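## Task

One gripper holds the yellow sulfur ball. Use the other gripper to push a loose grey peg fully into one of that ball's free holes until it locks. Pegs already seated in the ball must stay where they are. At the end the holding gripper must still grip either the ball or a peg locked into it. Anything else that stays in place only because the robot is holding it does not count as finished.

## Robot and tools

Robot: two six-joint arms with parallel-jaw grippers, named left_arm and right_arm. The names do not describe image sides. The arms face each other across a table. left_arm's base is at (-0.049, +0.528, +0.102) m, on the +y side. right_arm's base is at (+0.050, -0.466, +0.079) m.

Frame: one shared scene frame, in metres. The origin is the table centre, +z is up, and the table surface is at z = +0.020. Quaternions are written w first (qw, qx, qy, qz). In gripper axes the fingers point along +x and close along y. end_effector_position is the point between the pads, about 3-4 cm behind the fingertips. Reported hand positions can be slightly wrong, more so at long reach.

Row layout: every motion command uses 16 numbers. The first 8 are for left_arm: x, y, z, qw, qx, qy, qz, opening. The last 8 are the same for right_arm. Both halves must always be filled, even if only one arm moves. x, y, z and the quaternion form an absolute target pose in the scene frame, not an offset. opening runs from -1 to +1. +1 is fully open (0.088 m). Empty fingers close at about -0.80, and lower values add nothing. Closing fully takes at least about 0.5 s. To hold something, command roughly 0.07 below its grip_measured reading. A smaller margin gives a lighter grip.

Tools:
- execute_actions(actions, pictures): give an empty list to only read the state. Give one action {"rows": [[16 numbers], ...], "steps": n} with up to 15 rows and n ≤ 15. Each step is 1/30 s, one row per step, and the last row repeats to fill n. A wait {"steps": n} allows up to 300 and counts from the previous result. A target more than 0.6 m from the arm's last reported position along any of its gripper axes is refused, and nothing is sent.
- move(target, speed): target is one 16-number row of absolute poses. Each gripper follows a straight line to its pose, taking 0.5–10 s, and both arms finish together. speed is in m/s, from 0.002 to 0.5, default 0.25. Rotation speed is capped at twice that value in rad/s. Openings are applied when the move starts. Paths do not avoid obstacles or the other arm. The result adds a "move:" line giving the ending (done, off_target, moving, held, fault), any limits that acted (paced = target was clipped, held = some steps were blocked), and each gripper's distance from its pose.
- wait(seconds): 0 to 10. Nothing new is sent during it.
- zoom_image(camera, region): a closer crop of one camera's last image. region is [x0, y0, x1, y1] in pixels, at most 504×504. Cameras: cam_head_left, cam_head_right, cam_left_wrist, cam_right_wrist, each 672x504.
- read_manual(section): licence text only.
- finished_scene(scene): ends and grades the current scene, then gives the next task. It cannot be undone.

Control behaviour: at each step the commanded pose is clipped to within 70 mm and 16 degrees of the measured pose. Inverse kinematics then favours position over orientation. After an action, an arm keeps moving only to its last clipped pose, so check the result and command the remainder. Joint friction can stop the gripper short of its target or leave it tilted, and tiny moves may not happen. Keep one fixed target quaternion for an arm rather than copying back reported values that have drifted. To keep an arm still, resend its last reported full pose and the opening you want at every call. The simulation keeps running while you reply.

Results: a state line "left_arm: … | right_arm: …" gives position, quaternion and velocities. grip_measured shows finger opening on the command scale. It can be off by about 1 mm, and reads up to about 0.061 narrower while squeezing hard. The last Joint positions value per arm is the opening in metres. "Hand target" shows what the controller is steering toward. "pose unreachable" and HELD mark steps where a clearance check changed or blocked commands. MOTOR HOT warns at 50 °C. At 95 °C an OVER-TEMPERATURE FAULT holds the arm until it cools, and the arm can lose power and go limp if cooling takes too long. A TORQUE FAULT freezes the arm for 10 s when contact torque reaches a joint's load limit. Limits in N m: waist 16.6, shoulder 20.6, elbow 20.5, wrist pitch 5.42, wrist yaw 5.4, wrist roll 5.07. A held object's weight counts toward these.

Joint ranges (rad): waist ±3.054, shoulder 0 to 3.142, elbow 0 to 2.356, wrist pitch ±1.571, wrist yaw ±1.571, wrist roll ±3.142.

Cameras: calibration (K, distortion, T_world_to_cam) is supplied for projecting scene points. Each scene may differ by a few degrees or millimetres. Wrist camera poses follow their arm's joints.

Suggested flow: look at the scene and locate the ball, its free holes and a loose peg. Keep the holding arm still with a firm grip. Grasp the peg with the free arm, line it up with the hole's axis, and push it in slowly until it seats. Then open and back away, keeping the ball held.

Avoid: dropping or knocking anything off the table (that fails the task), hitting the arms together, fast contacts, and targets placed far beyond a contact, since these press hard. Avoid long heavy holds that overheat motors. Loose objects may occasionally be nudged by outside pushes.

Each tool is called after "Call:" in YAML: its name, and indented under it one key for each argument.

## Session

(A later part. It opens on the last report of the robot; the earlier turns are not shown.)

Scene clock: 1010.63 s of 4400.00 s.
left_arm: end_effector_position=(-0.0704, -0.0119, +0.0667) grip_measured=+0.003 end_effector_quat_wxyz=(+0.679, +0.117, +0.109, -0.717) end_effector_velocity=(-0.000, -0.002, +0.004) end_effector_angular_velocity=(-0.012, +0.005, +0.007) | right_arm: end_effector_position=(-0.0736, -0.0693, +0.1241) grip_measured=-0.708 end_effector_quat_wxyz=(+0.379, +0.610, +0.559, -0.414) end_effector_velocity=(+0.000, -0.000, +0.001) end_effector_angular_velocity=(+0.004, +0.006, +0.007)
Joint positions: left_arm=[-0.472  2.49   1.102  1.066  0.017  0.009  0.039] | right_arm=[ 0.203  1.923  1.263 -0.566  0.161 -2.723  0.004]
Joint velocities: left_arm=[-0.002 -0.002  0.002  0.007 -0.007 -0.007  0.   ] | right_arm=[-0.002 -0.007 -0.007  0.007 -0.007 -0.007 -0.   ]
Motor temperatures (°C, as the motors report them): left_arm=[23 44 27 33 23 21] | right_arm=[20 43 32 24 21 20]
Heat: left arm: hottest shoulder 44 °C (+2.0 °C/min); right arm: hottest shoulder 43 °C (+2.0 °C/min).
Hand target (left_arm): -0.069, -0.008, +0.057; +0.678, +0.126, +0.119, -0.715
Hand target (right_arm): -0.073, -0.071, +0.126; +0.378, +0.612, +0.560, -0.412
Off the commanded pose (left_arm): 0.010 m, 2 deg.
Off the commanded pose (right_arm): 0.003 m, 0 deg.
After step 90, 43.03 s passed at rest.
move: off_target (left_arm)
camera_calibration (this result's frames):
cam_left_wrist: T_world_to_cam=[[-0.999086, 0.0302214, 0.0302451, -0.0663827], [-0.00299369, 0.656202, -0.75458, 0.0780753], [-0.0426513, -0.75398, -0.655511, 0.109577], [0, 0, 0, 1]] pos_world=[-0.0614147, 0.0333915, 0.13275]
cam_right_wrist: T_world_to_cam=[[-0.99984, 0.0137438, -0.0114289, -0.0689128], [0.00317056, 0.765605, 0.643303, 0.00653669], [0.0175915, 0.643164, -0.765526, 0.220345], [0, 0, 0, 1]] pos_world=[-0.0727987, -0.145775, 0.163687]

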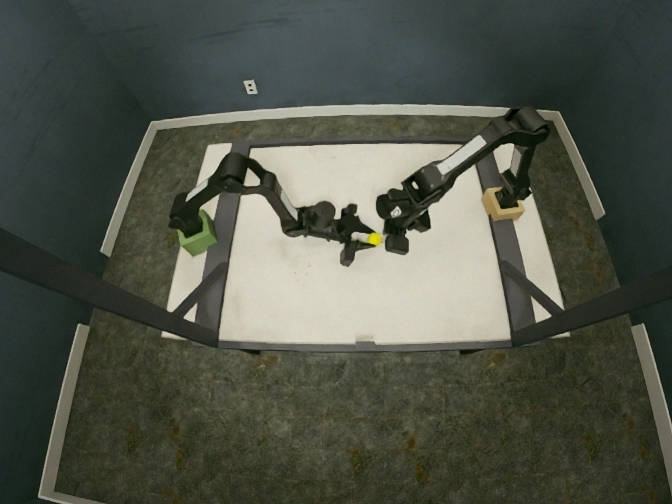

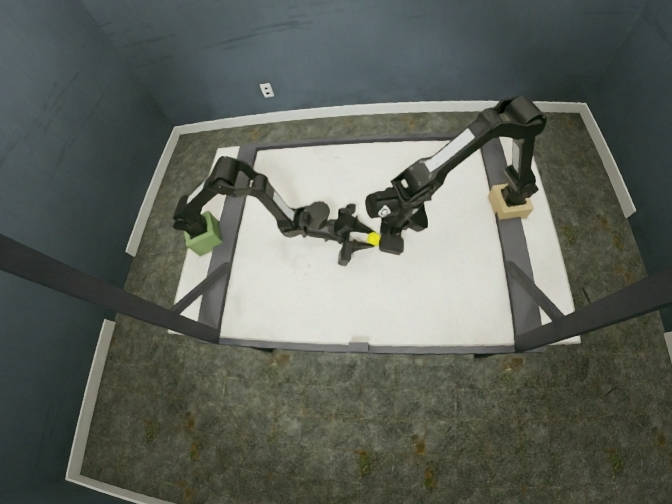

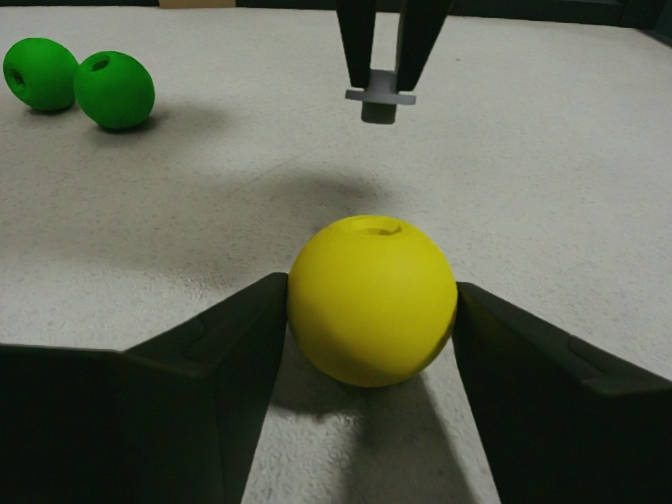

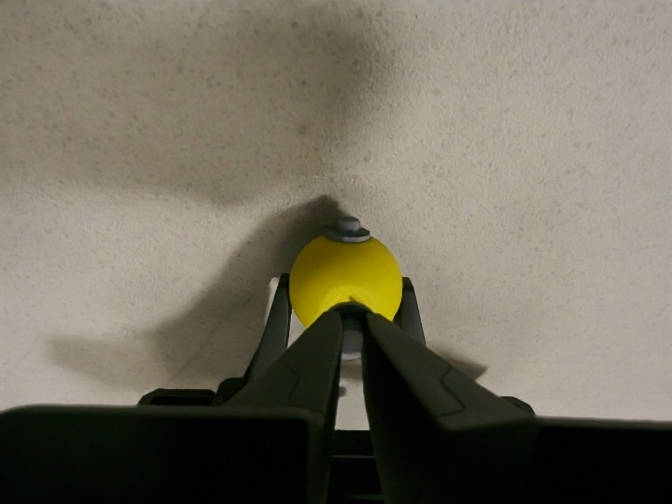

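Call:
move:
  target: [-0.0688,-0.0085,0.057,0.6779,0.1259,0.1195,-0.7144,-0.07,-0.0755,-0.0640,0.1275,0.3778,0.6112,0.5601,-0.4123,-0.77]
  speed: 0.02

Scene clock: 1040.57 s of 4400.00 s.
left_arm: end_effector_position=(-0.0704, -0.0120, +0.0670) grip_measured=+0.003 end_effector_quat_wxyz=(+0.679, +0.117, +0.109, -0.717) end_effector_velocity=(-0.002, +0.001, -0.001) end_effector_angular_velocity=(+0.018, +0.009, -0.007) | right_arm: end_effector_position=(-0.0752, -0.0649, +0.1305) grip_measured=-0.708 end_effector_quat_wxyz=(+0.375, +0.612, +0.562, -0.412) end_effector_velocity=(+0.003, -0.001, -0.000) end_effector_angular_velocity=(-0.005, -0.012, +0.002)
Joint positions: left_arm=[-0.472  2.489  1.103  1.065  0.017  0.009  0.039] | right_arm=[ 0.203  1.923  1.286 -0.577  0.161 -2.723  0.004]
Joint velocities: left_arm=[-0.002 -0.007 -0.002 -0.022  0.007 -0.007 -0.   ] | right_arm=[-0.002 -0.002 -0.002 -0.007  0.007 -0.007 -0.   ]
Motor temperatures (°C, as the motors report them): left_arm=[23 45 27 32 23 21] | right_arm=[20 48 31 24 21 20]
Heat: left arm: hottest shoulder 45 °C (+2.0 °C/min); right arm: hottest shoulder 48 °C (+6.0 °C/min).
Hand target (left_arm): -0.069, -0.008, +0.057; +0.678, +0.126, +0.119, -0.714
Hand target (right_arm): -0.075, -0.064, +0.128; +0.378, +0.611, +0.560, -0.412
Off the commanded pose (left_arm): 0.011 m, 2 deg.
Off the commanded pose (right_arm): 0.003 m, 0 deg.
After step 90, 26.00 s passed at rest.
move: off_target (left_arm)
camera_calibration (this result's frames):
cam_left_wrist: T_world_to_cam=[[-0.999085, 0.030233, 0.030247, -0.0663943], [-0.00300382, 0.655914, -0.75483, 0.0784675], [-0.0426601, -0.75423, -0.655223, 0.109662], [0, 0, 0, 1]] pos_world=[-0.0614197, 0.0332498, 0.133091]
cam_right_wrist: T_world_to_cam=[[-0.999877, 0.0139856, -0.00716187, -0.0710456], [0.00592817, 0.75789, 0.652355, -0.00242914], [0.0145515, 0.652232, -0.75788, 0.221798], [0, 0, 0, 1]] pos_world=[-0.0742499, -0.141829, 0.169172]

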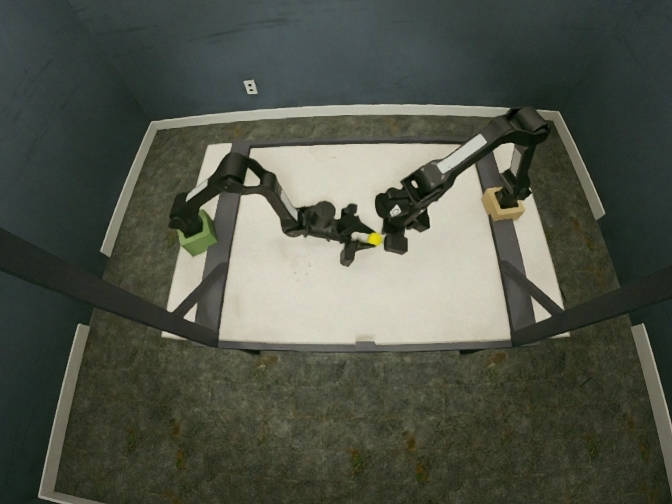

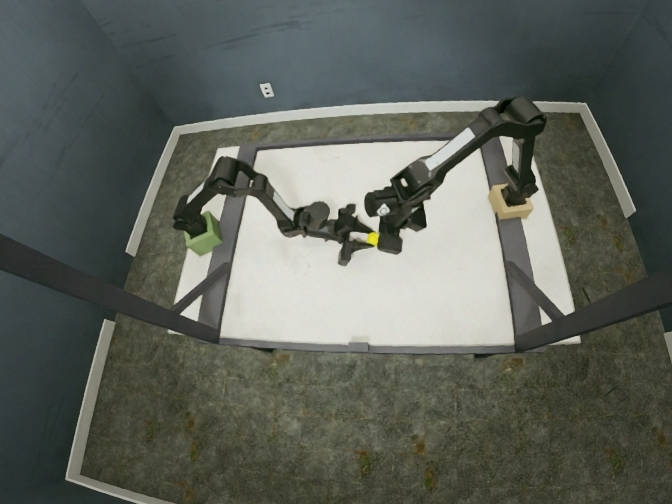

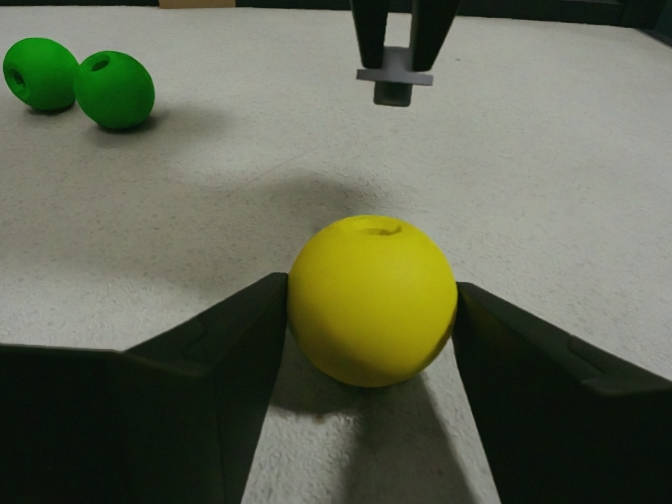

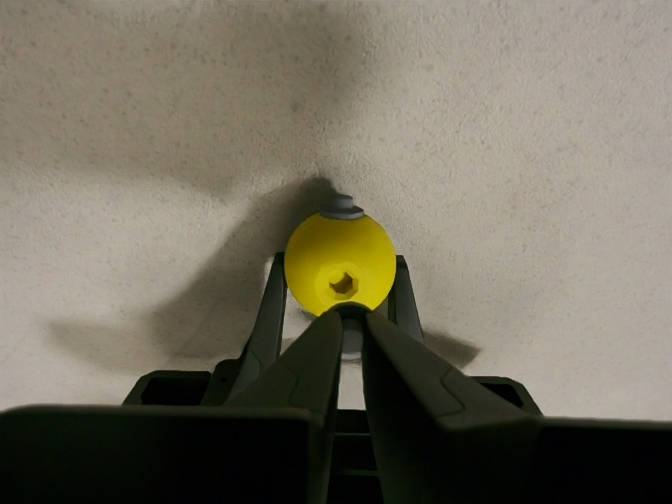

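Call:
zoom_image:
  camera: "cam_right_wrist"
  region: [270, 185, 410, 325]

Call:
zoom_image:
  camera: "cam_left_wrist"
  region: [310, 40, 460, 250]

Region (270, 185, 410, 325) of cam_right_wrist's 672x504 image, scaled by 3.600, with more detail than that image has.

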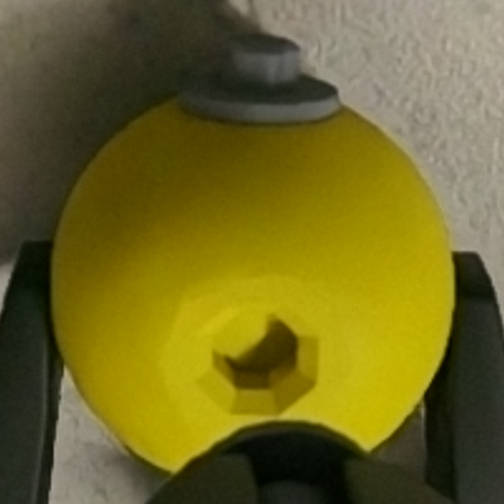

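Region (310, 40, 460, 250) of cam_left_wrist's 672x504 image, scaled by 2.400, with more detail than that image has; it fills the left 360 columns of this view, and the rest is white.

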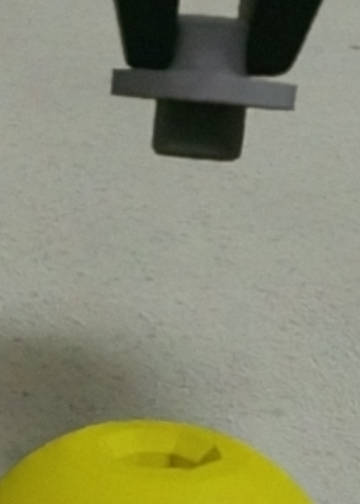

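Call:
move:
  target: [-0.0688,-0.0085,0.057,0.6779,0.1259,0.1195,-0.7144,-0.07,-0.0733,-0.0585,0.112,0.3778,0.6112,0.5601,-0.4123,-0.77]
  speed: 0.02

Scene clock: 1068.23 s of 4400.00 s.
left_arm: end_effector_position=(-0.0704, -0.0120, +0.0671) grip_measured=+0.003 end_effector_quat_wxyz=(+0.679, +0.117, +0.109, -0.717) end_effector_velocity=(-0.000, +0.001, -0.001) end_effector_angular_velocity=(+0.008, +0.004, +0.007) | right_arm: end_effector_position=(-0.0749, -0.0568, +0.1196) grip_measured=-0.708 end_effector_quat_wxyz=(+0.371, +0.614, +0.565, -0.409) end_effector_velocity=(-0.000, +0.001, +0.001) end_effector_angular_velocity=(+0.005, +0.018, -0.020)
Joint positions: left_arm=[-0.472  2.489  1.103  1.065  0.017  0.009  0.039] | right_arm=[ 0.196  1.959  1.286 -0.529  0.161 -2.73   0.004]
Joint velocities: left_arm=[-0.002 -0.002 -0.002 -0.007 -0.007 -0.007 -0.   ] | right_arm=[-0.002 -0.002 -0.002  0.007 -0.007  0.022 -0.   ]
Motor temperatures (°C, as the motors report them): left_arm=[23 45 27 32 23 21] | right_arm=[20 46 33 24 21 20]
Heat: left arm: hottest shoulder 45 °C (+1.0 °C/min); right arm: hottest shoulder 46 °C (+3.0 °C/min).
Hand target (left_arm): -0.069, -0.008, +0.057; +0.678, +0.126, +0.120, -0.714
Hand target (right_arm): -0.073, -0.059, +0.112; +0.378, +0.611, +0.560, -0.412
Off the commanded pose (left_arm): 0.011 m, 2 deg.
Off the commanded pose (right_arm): 0.008 m, 1 deg.
After step 90, 23.43 s passed at rest.
move: off_target (left_arm)
camera_calibration (this result's frames):
cam_left_wrist: T_world_to_cam=[[-0.999086, 0.0302214, 0.0302451, -0.0663956], [-0.00299369, 0.656202, -0.75458, 0.0784858], [-0.0426513, -0.75398, -0.655511, 0.109711], [0, 0, 0, 1]] pos_world=[-0.0614206, 0.0332243, 0.133149]
cam_right_wrist: T_world_to_cam=[[-0.999882, 0.0142665, -0.00567679, -0.0711542], [0.0069568, 0.75052, 0.660811, -0.00283926], [0.013688, 0.660694, -0.750531, 0.207779], [0, 0, 0, 1]] pos_world=[-0.0739701, -0.134133, 0.157417]

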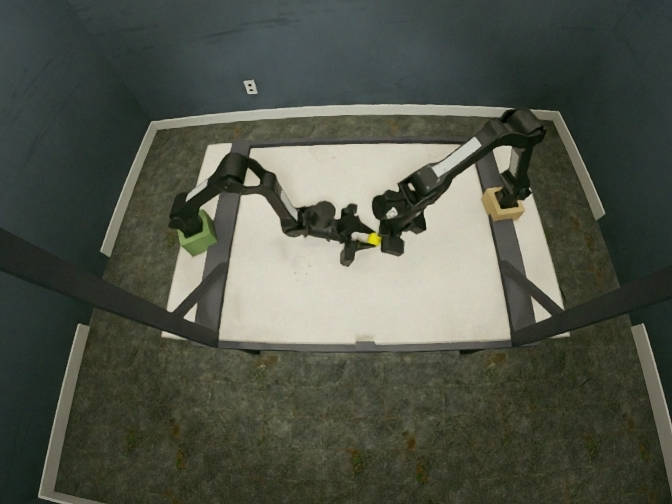

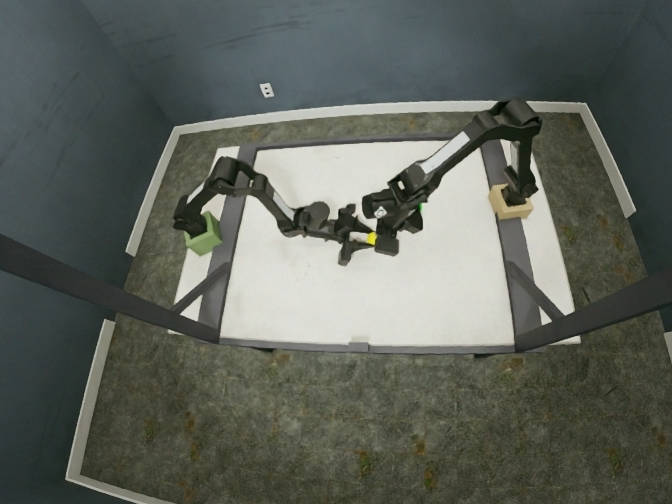

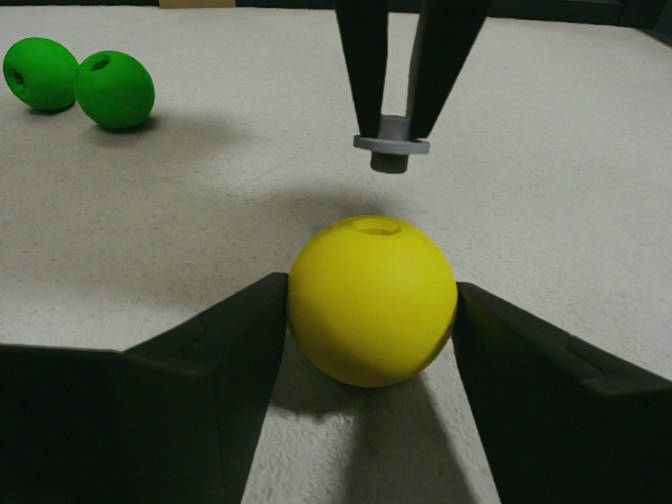

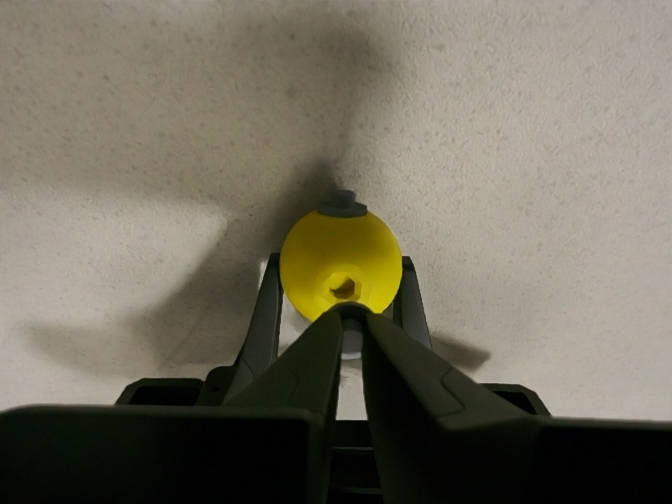

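Call:
zoom_image:
  camera: "cam_right_wrist"
  region: [270, 185, 410, 325]

Call:
zoom_image:
  camera: "cam_left_wrist"
  region: [320, 100, 460, 260]

Region (270, 185, 410, 325) of cam_right_wrist's 672x504 image, scaled by 3.600, with more detail than that image has.

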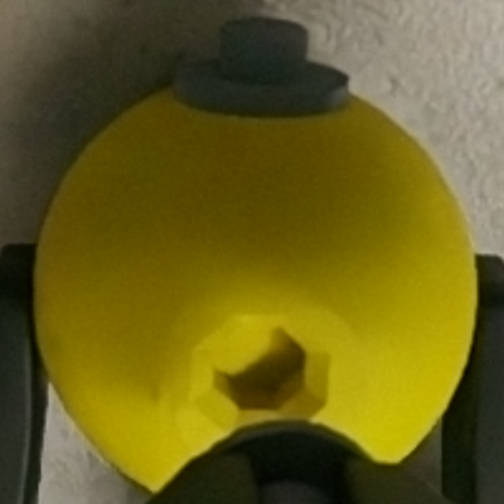

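Region (320, 100, 460, 260) of cam_left_wrist's 672x504 image, scaled by 3.150, with more detail than that image has; it fills the left 441 columns of this view, and the rest is white.

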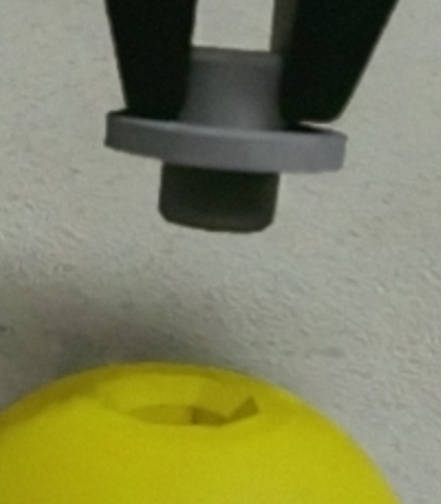

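Call:
move:
  target: [-0.0688,-0.0085,0.057,0.6779,0.1259,0.1195,-0.7144,-0.07,-0.0723,-0.0573,0.1030,0.3814,0.6085,0.5576,-0.4163,-0.77]
  speed: 0.015

Scene clock: 1099.17 s of 4400.00 s.
left_arm: end_effector_position=(-0.0704, -0.0120, +0.0672) grip_measured=+0.003 end_effector_quat_wxyz=(+0.679, +0.117, +0.109, -0.717) end_effector_velocity=(-0.000, +0.001, -0.001) end_effector_angular_velocity=(+0.008, +0.004, +0.007) | right_arm: end_effector_position=(-0.0736, -0.0555, +0.1106) grip_measured=-0.708 end_effector_quat_wxyz=(+0.374, +0.611, +0.562, -0.413) end_effector_velocity=(+0.001, -0.002, -0.000) end_effector_angular_velocity=(-0.009, +0.001, +0.007)
Joint positions: left_arm=[-0.472  2.488  1.103  1.064  0.017  0.009  0.039] | right_arm=[ 0.19   1.983  1.286 -0.516  0.155 -2.733  0.004]
Joint velocities: left_arm=[-0.002 -0.002 -0.002 -0.007 -0.007 -0.007 -0.   ] | right_arm=[-0.002 -0.002 -0.002 -0.007 -0.007 -0.007  0.   ]
Motor temperatures (°C, as the motors report them): left_arm=[23 45 27 31 23 21] | right_arm=[20 44 33 24 21 20]
Heat: left arm: hottest shoulder 45 °C (+0.0 °C/min); right arm: hottest shoulder 44 °C (-5.0 °C/min).
Hand target (left_arm): -0.069, -0.008, +0.057; +0.678, +0.126, +0.119, -0.714
Hand target (right_arm): -0.072, -0.057, +0.103; +0.381, +0.608, +0.557, -0.417
Off the commanded pose (left_arm): 0.011 m, 2 deg.
Off the commanded pose (right_arm): 0.008 m, 1 deg.
After step 90, 26.60 s passed at rest.
move: off_target (left_arm)
camera_calibration (this result's frames):
cam_left_wrist: T_world_to_cam=[[-0.999086, 0.0302214, 0.0302451, -0.0663993], [-0.00299369, 0.656202, -0.75458, 0.0785934], [-0.0426513, -0.75398, -0.655511, 0.10977], [0, 0, 0, 1]] pos_world=[-0.0614215, 0.0331979, 0.133269]
cam_right_wrist: T_world_to_cam=[[-0.999871, 0.0151763, -0.00526857, -0.0699576], [0.00808942, 0.758983, 0.651061, 0.00370004], [0.0138794, 0.650934, -0.759007, 0.200554], [0, 0, 0, 1]] pos_world=[-0.072762, -0.132294, 0.149444]

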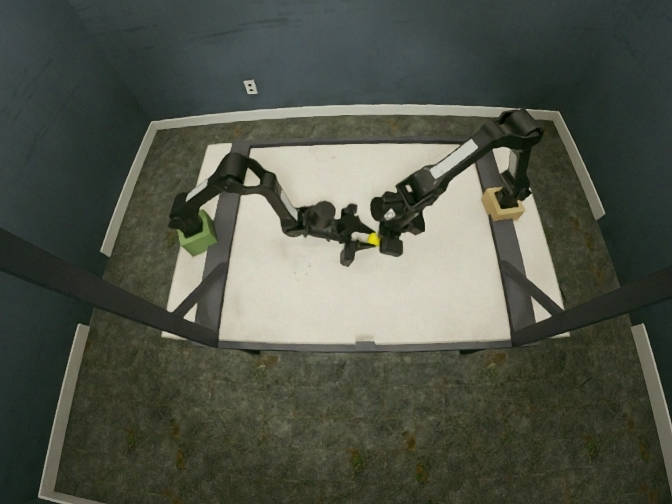

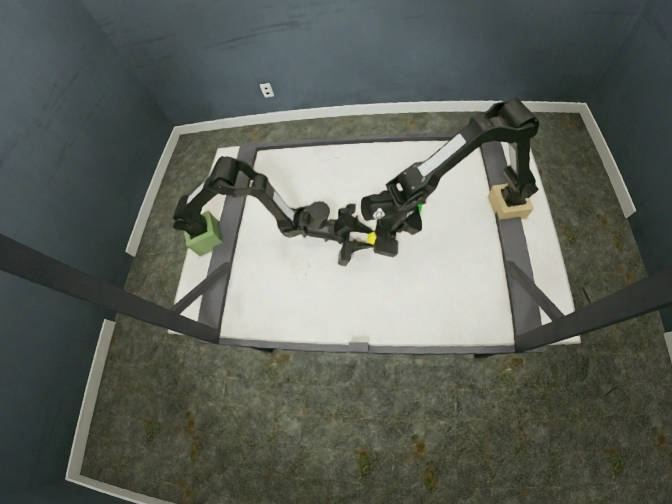

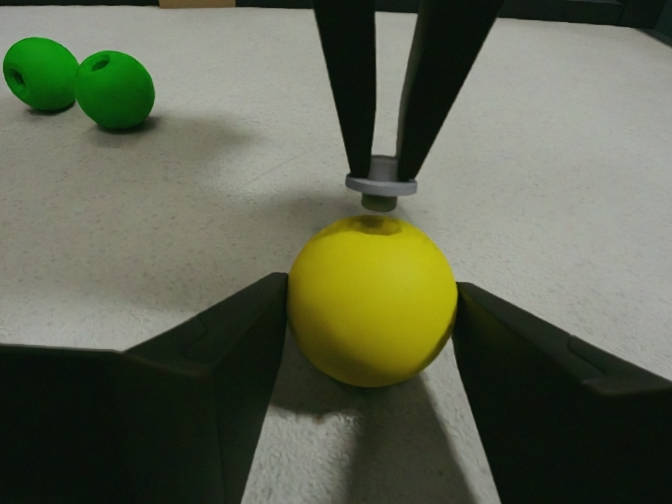

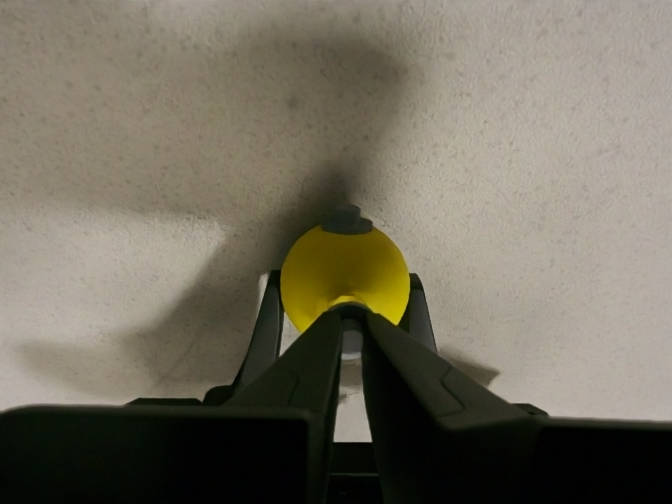

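Call:
zoom_image:
  camera: "cam_left_wrist"
  region: [320, 140, 440, 260]

Call:
zoom_image:
  camera: "cam_right_wrist"
  region: [270, 195, 420, 345]

Region (320, 140, 440, 260) of cam_left_wrist's 672x504 image, scaled by 4.200, with more detail than that image has.

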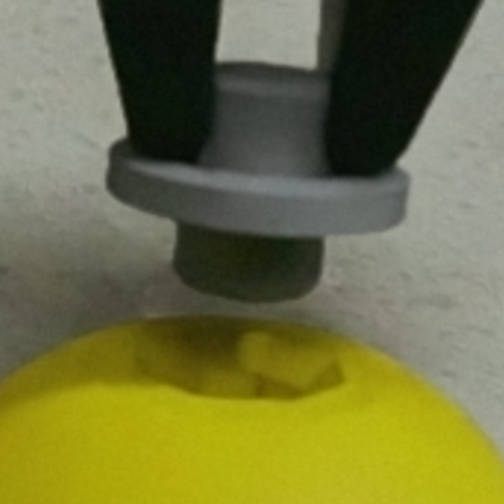

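Region (270, 195, 420, 345) of cam_right_wrist's 672x504 image, scaled by 3.360, with more detail than that image has.

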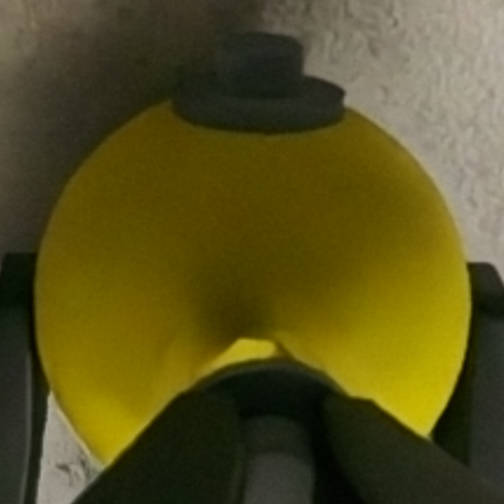

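Call:
move:
  target: [-0.0688,-0.0085,0.057,0.6779,0.1259,0.1195,-0.7144,-0.07,-0.0721,-0.0554,0.0984,0.3814,0.6085,0.5576,-0.4163,-0.77]
  speed: 0.008

Scene clock: 1110.47 s of 4400.00 s.
left_arm: end_effector_position=(-0.0704, -0.0121, +0.0674) grip_measured=+0.003 end_effector_quat_wxyz=(+0.679, +0.117, +0.109, -0.717) end_effector_velocity=(-0.000, +0.002, -0.004) end_effector_angular_velocity=(+0.022, +0.004, +0.007) | right_arm: end_effector_position=(-0.0736, -0.0534, +0.1061) grip_measured=-0.708 end_effector_quat_wxyz=(+0.374, +0.611, +0.562, -0.412) end_effector_velocity=(+0.002, +0.001, +0.001) end_effector_angular_velocity=(+0.004, +0.006, +0.002)
Joint positions: left_arm=[-0.472  2.488  1.103  1.064  0.017  0.009  0.039] | right_arm=[ 0.188  1.997  1.286 -0.501  0.155 -2.736  0.004]
Joint velocities: left_arm=[-0.002 -0.002 -0.002 -0.022 -0.007 -0.007 -0.   ] | right_arm=[-0.007 -0.002 -0.002  0.007 -0.007 -0.007 -0.   ]
Motor temperatures (°C, as the motors report them): left_arm=[23 46 27 31 23 21] | right_arm=[20 44 33 24 21 20]
Heat: left arm: hottest shoulder 46 °C (+1.0 °C/min); right arm: hottest shoulder 44 °C (-3.0 °C/min).
Hand target (left_arm): -0.069, -0.008, +0.057; +0.678, +0.126, +0.119, -0.714
Hand target (right_arm): -0.072, -0.056, +0.098; +0.381, +0.608, +0.558, -0.416
Off the commanded pose (left_arm): 0.011 m, 2 deg.
Off the commanded pose (right_arm): 0.008 m, 1 deg.
After step 90, 6.33 s passed at rest.
move: off_target (left_arm)
camera_calibration (this result's frames):
cam_left_wrist: T_world_to_cam=[[-0.999085, 0.030233, 0.030247, -0.0664056], [-0.00300382, 0.655914, -0.75483, 0.0787905], [-0.0426601, -0.75423, -0.655223, 0.109837], [0, 0, 0, 1]] pos_world=[-0.0614225, 0.0331705, 0.13345]
cam_right_wrist: T_world_to_cam=[[-0.999879, 0.0144819, -0.00567583, -0.0699265], [0.00728999, 0.758647, 0.651461, 0.00499002], [0.0137404, 0.651341, -0.758661, 0.195777], [0, 0, 0, 1]] pos_world=[-0.0726445, -0.13029, 0.14488]

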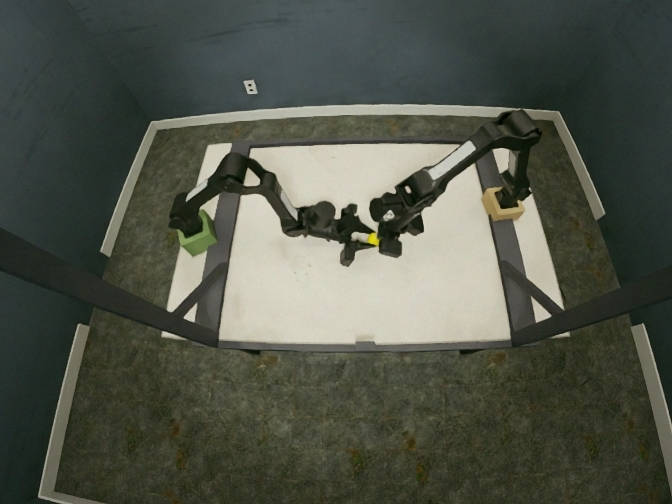

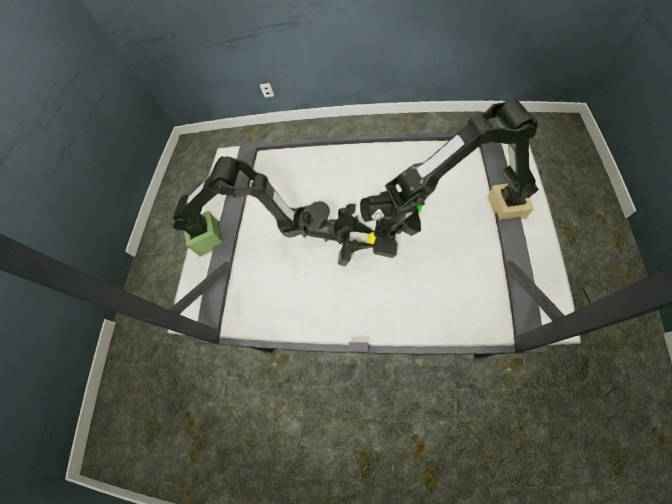

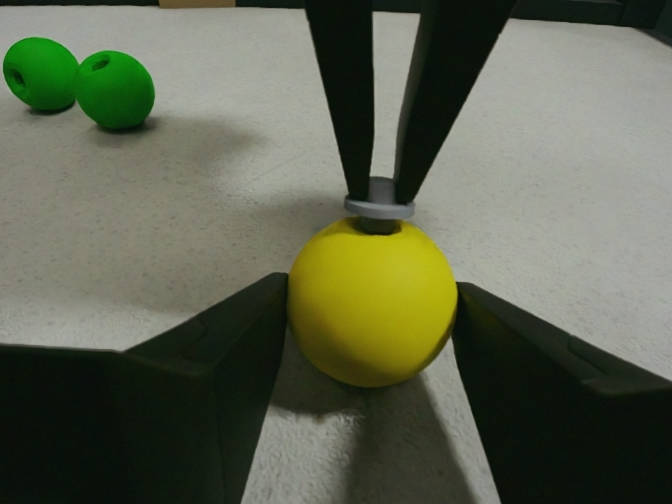

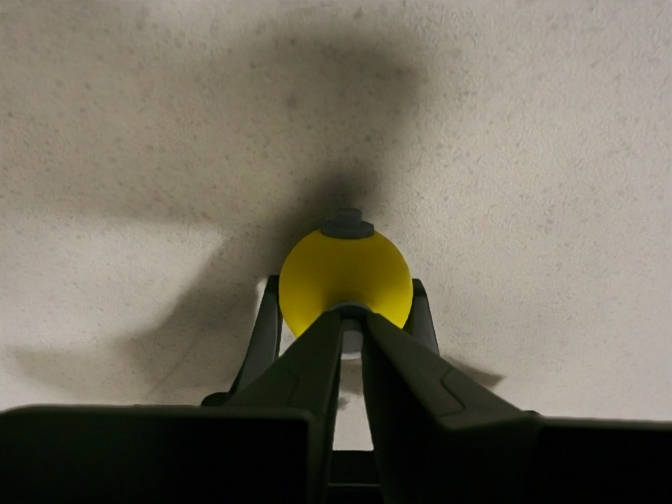

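Call:
zoom_image:
  camera: "cam_left_wrist"
  region: [320, 160, 440, 270]

Region (320, 160, 440, 270) of cam_left_wrist's 672x504 image, scaled by 4.200, with more detail than that image has; it fills the top 462 rows of this view, and the rest is white.

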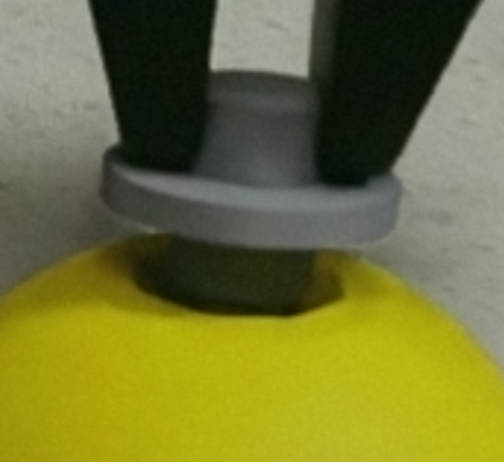

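Call:
move:
  target: [-0.0688,-0.0085,0.057,0.6779,0.1259,0.1195,-0.7144,-0.07,-0.0720,-0.0539,0.0947,0.3814,0.6085,0.5576,-0.4163,-0.77]
  speed: 0.006

Scene clock: 1116.57 s of 4400.00 s.
left_arm: end_effector_position=(-0.0704, -0.0121, +0.0674) grip_measured=+0.003 end_effector_quat_wxyz=(+0.679, +0.117, +0.109, -0.717) end_effector_velocity=(-0.000, +0.002, -0.004) end_effector_angular_velocity=(+0.022, -0.010, +0.002) | right_arm: end_effector_position=(-0.0739, -0.0522, +0.1050) grip_measured=-0.708 end_effector_quat_wxyz=(+0.373, +0.611, +0.563, -0.412) end_effector_velocity=(+0.001, -0.003, -0.002) end_effector_angular_velocity=(-0.019, +0.012, +0.007)
Joint positions: left_arm=[-0.472  2.488  1.103  1.064  0.017  0.009  0.039] | right_arm=[ 0.188  2.001  1.286 -0.493  0.154 -2.737  0.004]
Joint velocities: left_arm=[-0.002 -0.002 -0.002 -0.022 -0.007  0.007 -0.   ] | right_arm=[-0.007 -0.002 -0.007 -0.007 -0.022 -0.007 -0.   ]
Motor temperatures (°C, as the motors report them): left_arm=[23 46 27 31 23 21] | right_arm=[20 44 33 24 21 20]
Heat: left arm: hottest shoulder 46 °C (+1.0 °C/min); right arm: hottest shoulder 44 °C (-3.0 °C/min).
Hand target (left_arm): -0.069, -0.008, +0.057; +0.678, +0.126, +0.119, -0.714
Hand target (right_arm): -0.072, -0.054, +0.095; +0.381, +0.608, +0.558, -0.417
Off the commanded pose (left_arm): 0.011 m, 2 deg.
Off the commanded pose (right_arm): 0.011 m, 1 deg.
After step 90, 0.50 s passed at rest.
move: off_target (left_arm, right_arm)
camera_calibration (this result's frames):
cam_left_wrist: T_world_to_cam=[[-0.999085, 0.030233, 0.030247, -0.0664056], [-0.00300382, 0.655914, -0.75483, 0.0787905], [-0.0426601, -0.75423, -0.655223, 0.109837], [0, 0, 0, 1]] pos_world=[-0.0614225, 0.0331705, 0.13345]
cam_right_wrist: T_world_to_cam=[[-0.999892, 0.0140407, -0.00429135, -0.0704561], [0.00781439, 0.756399, 0.654063, 0.0044192], [0.0124295, 0.653959, -0.756428, 0.193921], [0, 0, 0, 1]] pos_world=[-0.0728934, -0.12917, 0.143495]

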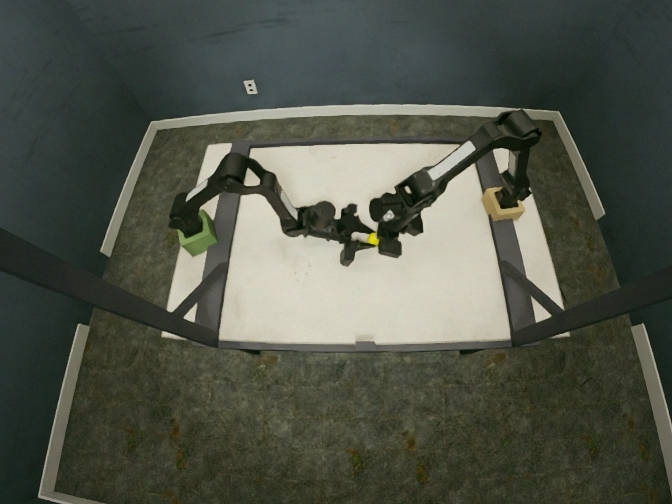

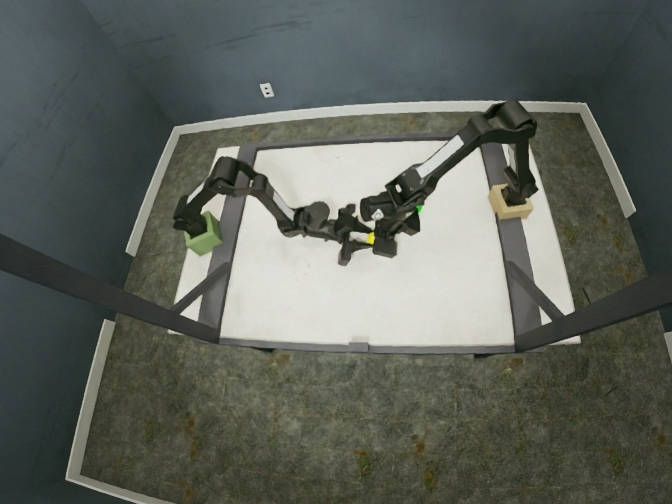

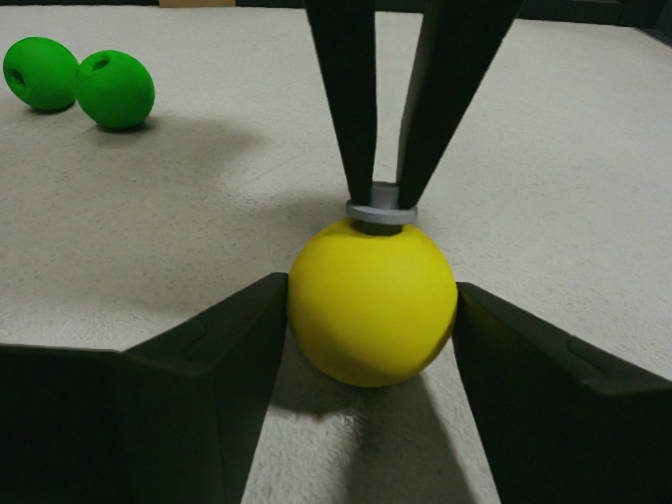

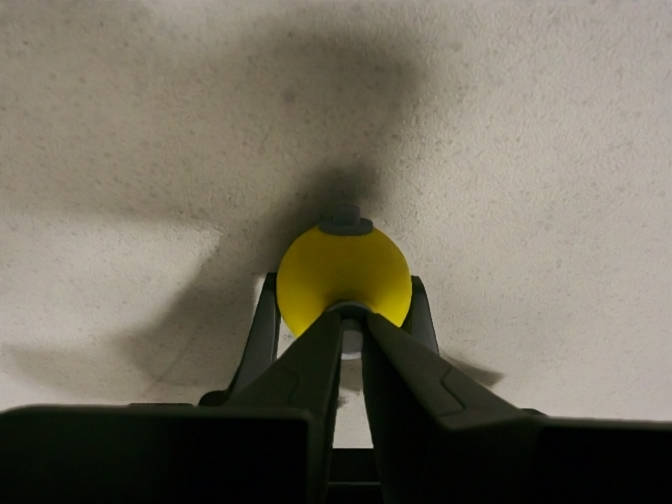

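Call:
zoom_image:
  camera: "cam_left_wrist"
  region: [320, 160, 440, 270]

Region (320, 160, 440, 270) of cam_left_wrist's 672x504 image, scaled by 4.200, with more detail than that image has; it fills the top 462 rows of this view, and the rest is white.

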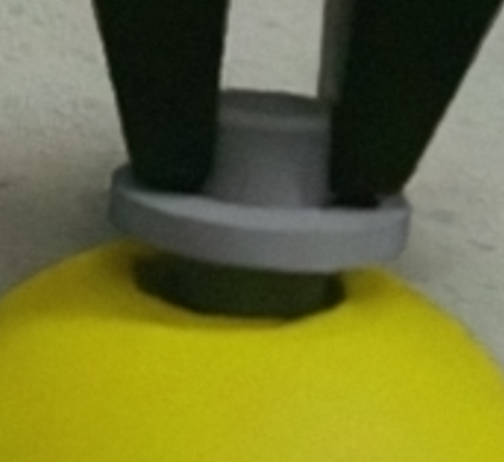

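Call:
move:
  target: [-0.0688,-0.0085,0.057,0.6779,0.1259,0.1195,-0.7144,-0.07,-0.0709,-0.0540,0.0922,0.3831,0.6072,0.5564,-0.4181,-0.77]
  speed: 0.005

Scene clock: 1129.43 s of 4400.00 s.
left_arm: end_effector_position=(-0.0704, -0.0121, +0.0675) grip_measured=+0.003 end_effector_quat_wxyz=(+0.679, +0.117, +0.109, -0.717) end_effector_velocity=(-0.000, +0.001, -0.001) end_effector_angular_velocity=(+0.008, +0.004, +0.007) | right_arm: end_effector_position=(-0.0737, -0.0522, +0.1043) grip_measured=-0.708 end_effector_quat_wxyz=(+0.374, +0.610, +0.564, -0.413) end_effector_velocity=(+0.003, -0.008, -0.003) end_effector_angular_velocity=(-0.037, -0.003, -0.007)
Joint positions: left_arm=[-0.472  2.487  1.103  1.064  0.017  0.009  0.039] | right_arm=[ 0.186  2.002  1.286 -0.493  0.15  -2.74   0.004]
Joint velocities: left_arm=[-0.002 -0.002 -0.002 -0.007 -0.007 -0.007 -0.   ] | right_arm=[-0.002 -0.002 -0.002 -0.037 -0.007  0.007  0.   ]
Motor temperatures (°C, as the motors report them): left_arm=[23 46 27 31 23 21] | right_arm=[20 44 32 25 21 20]
Heat: left arm: hottest shoulder 46 °C (+1.0 °C/min); right arm: hottest shoulder 44 °C (-2.0 °C/min).
Hand target (left_arm): -0.069, -0.008, +0.057; +0.678, +0.126, +0.119, -0.714
Hand target (right_arm): -0.071, -0.054, +0.092; +0.383, +0.607, +0.557, -0.418
Off the commanded pose (left_arm): 0.011 m, 2 deg.
Off the commanded pose (right_arm): 0.013 m, 2 deg.
After step 90, 6.77 s passed at rest.
move: off_target (left_arm, right_arm)
camera_calibration (this result's frames):
cam_left_wrist: T_world_to_cam=[[-0.999085, 0.030233, 0.030247, -0.0664093], [-0.00300382, 0.655914, -0.75483, 0.0788981], [-0.0426601, -0.75423, -0.655223, 0.109896], [0, 0, 0, 1]] pos_world=[-0.0614234, 0.0331441, 0.13357]
cam_right_wrist: T_world_to_cam=[[-0.99993, 0.0116335, -0.00217521, -0.0706043], [0.00740053, 0.758034, 0.652173, 0.00510547], [0.00923595, 0.652111, -0.758067, 0.193226], [0, 0, 0, 1]] pos_world=[-0.0724218, -0.129053, 0.142995]

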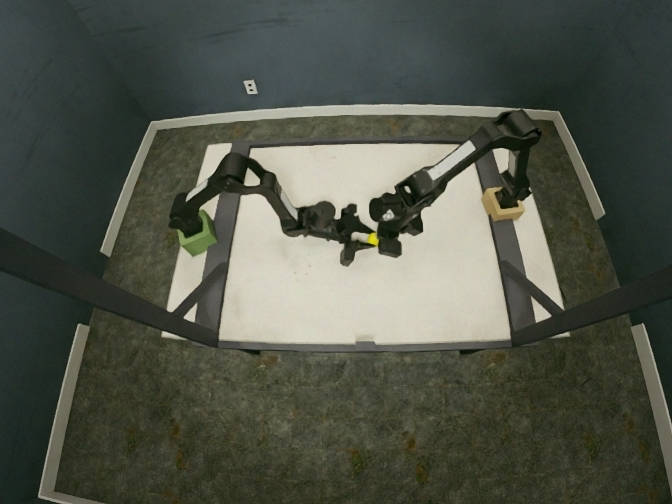

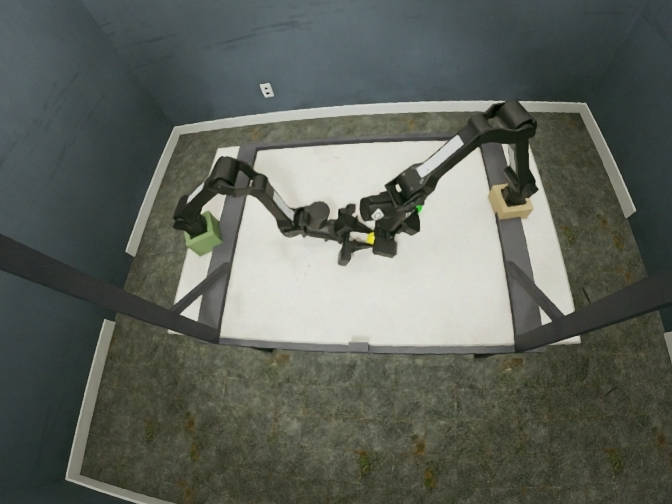

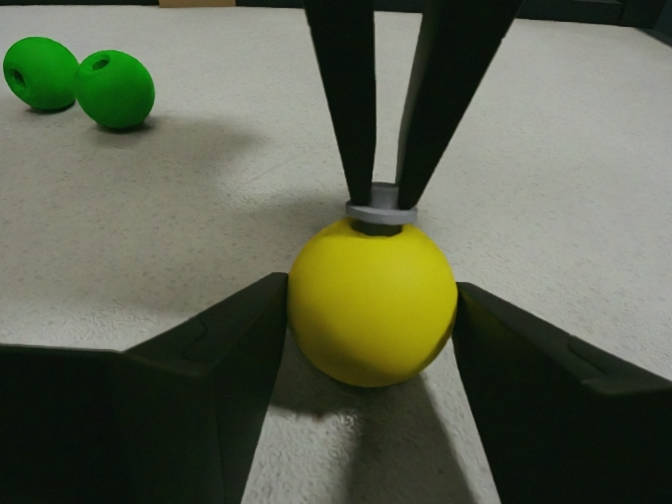

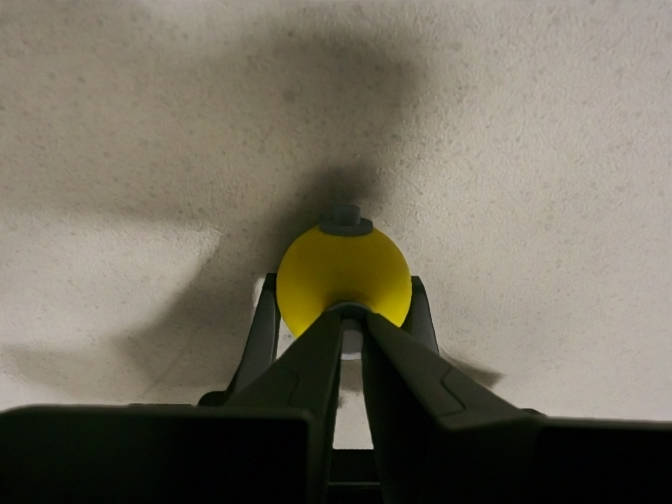

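Call:
zoom_image:
  camera: "cam_left_wrist"
  region: [320, 160, 440, 270]

Region (320, 160, 440, 270) of cam_left_wrist's 672x504 image, scaled by 4.200, with more detail than that image has; it fills the top 462 rows of this view, and the rest is white.

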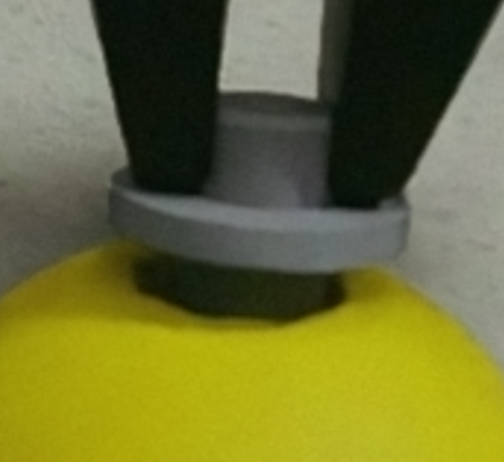

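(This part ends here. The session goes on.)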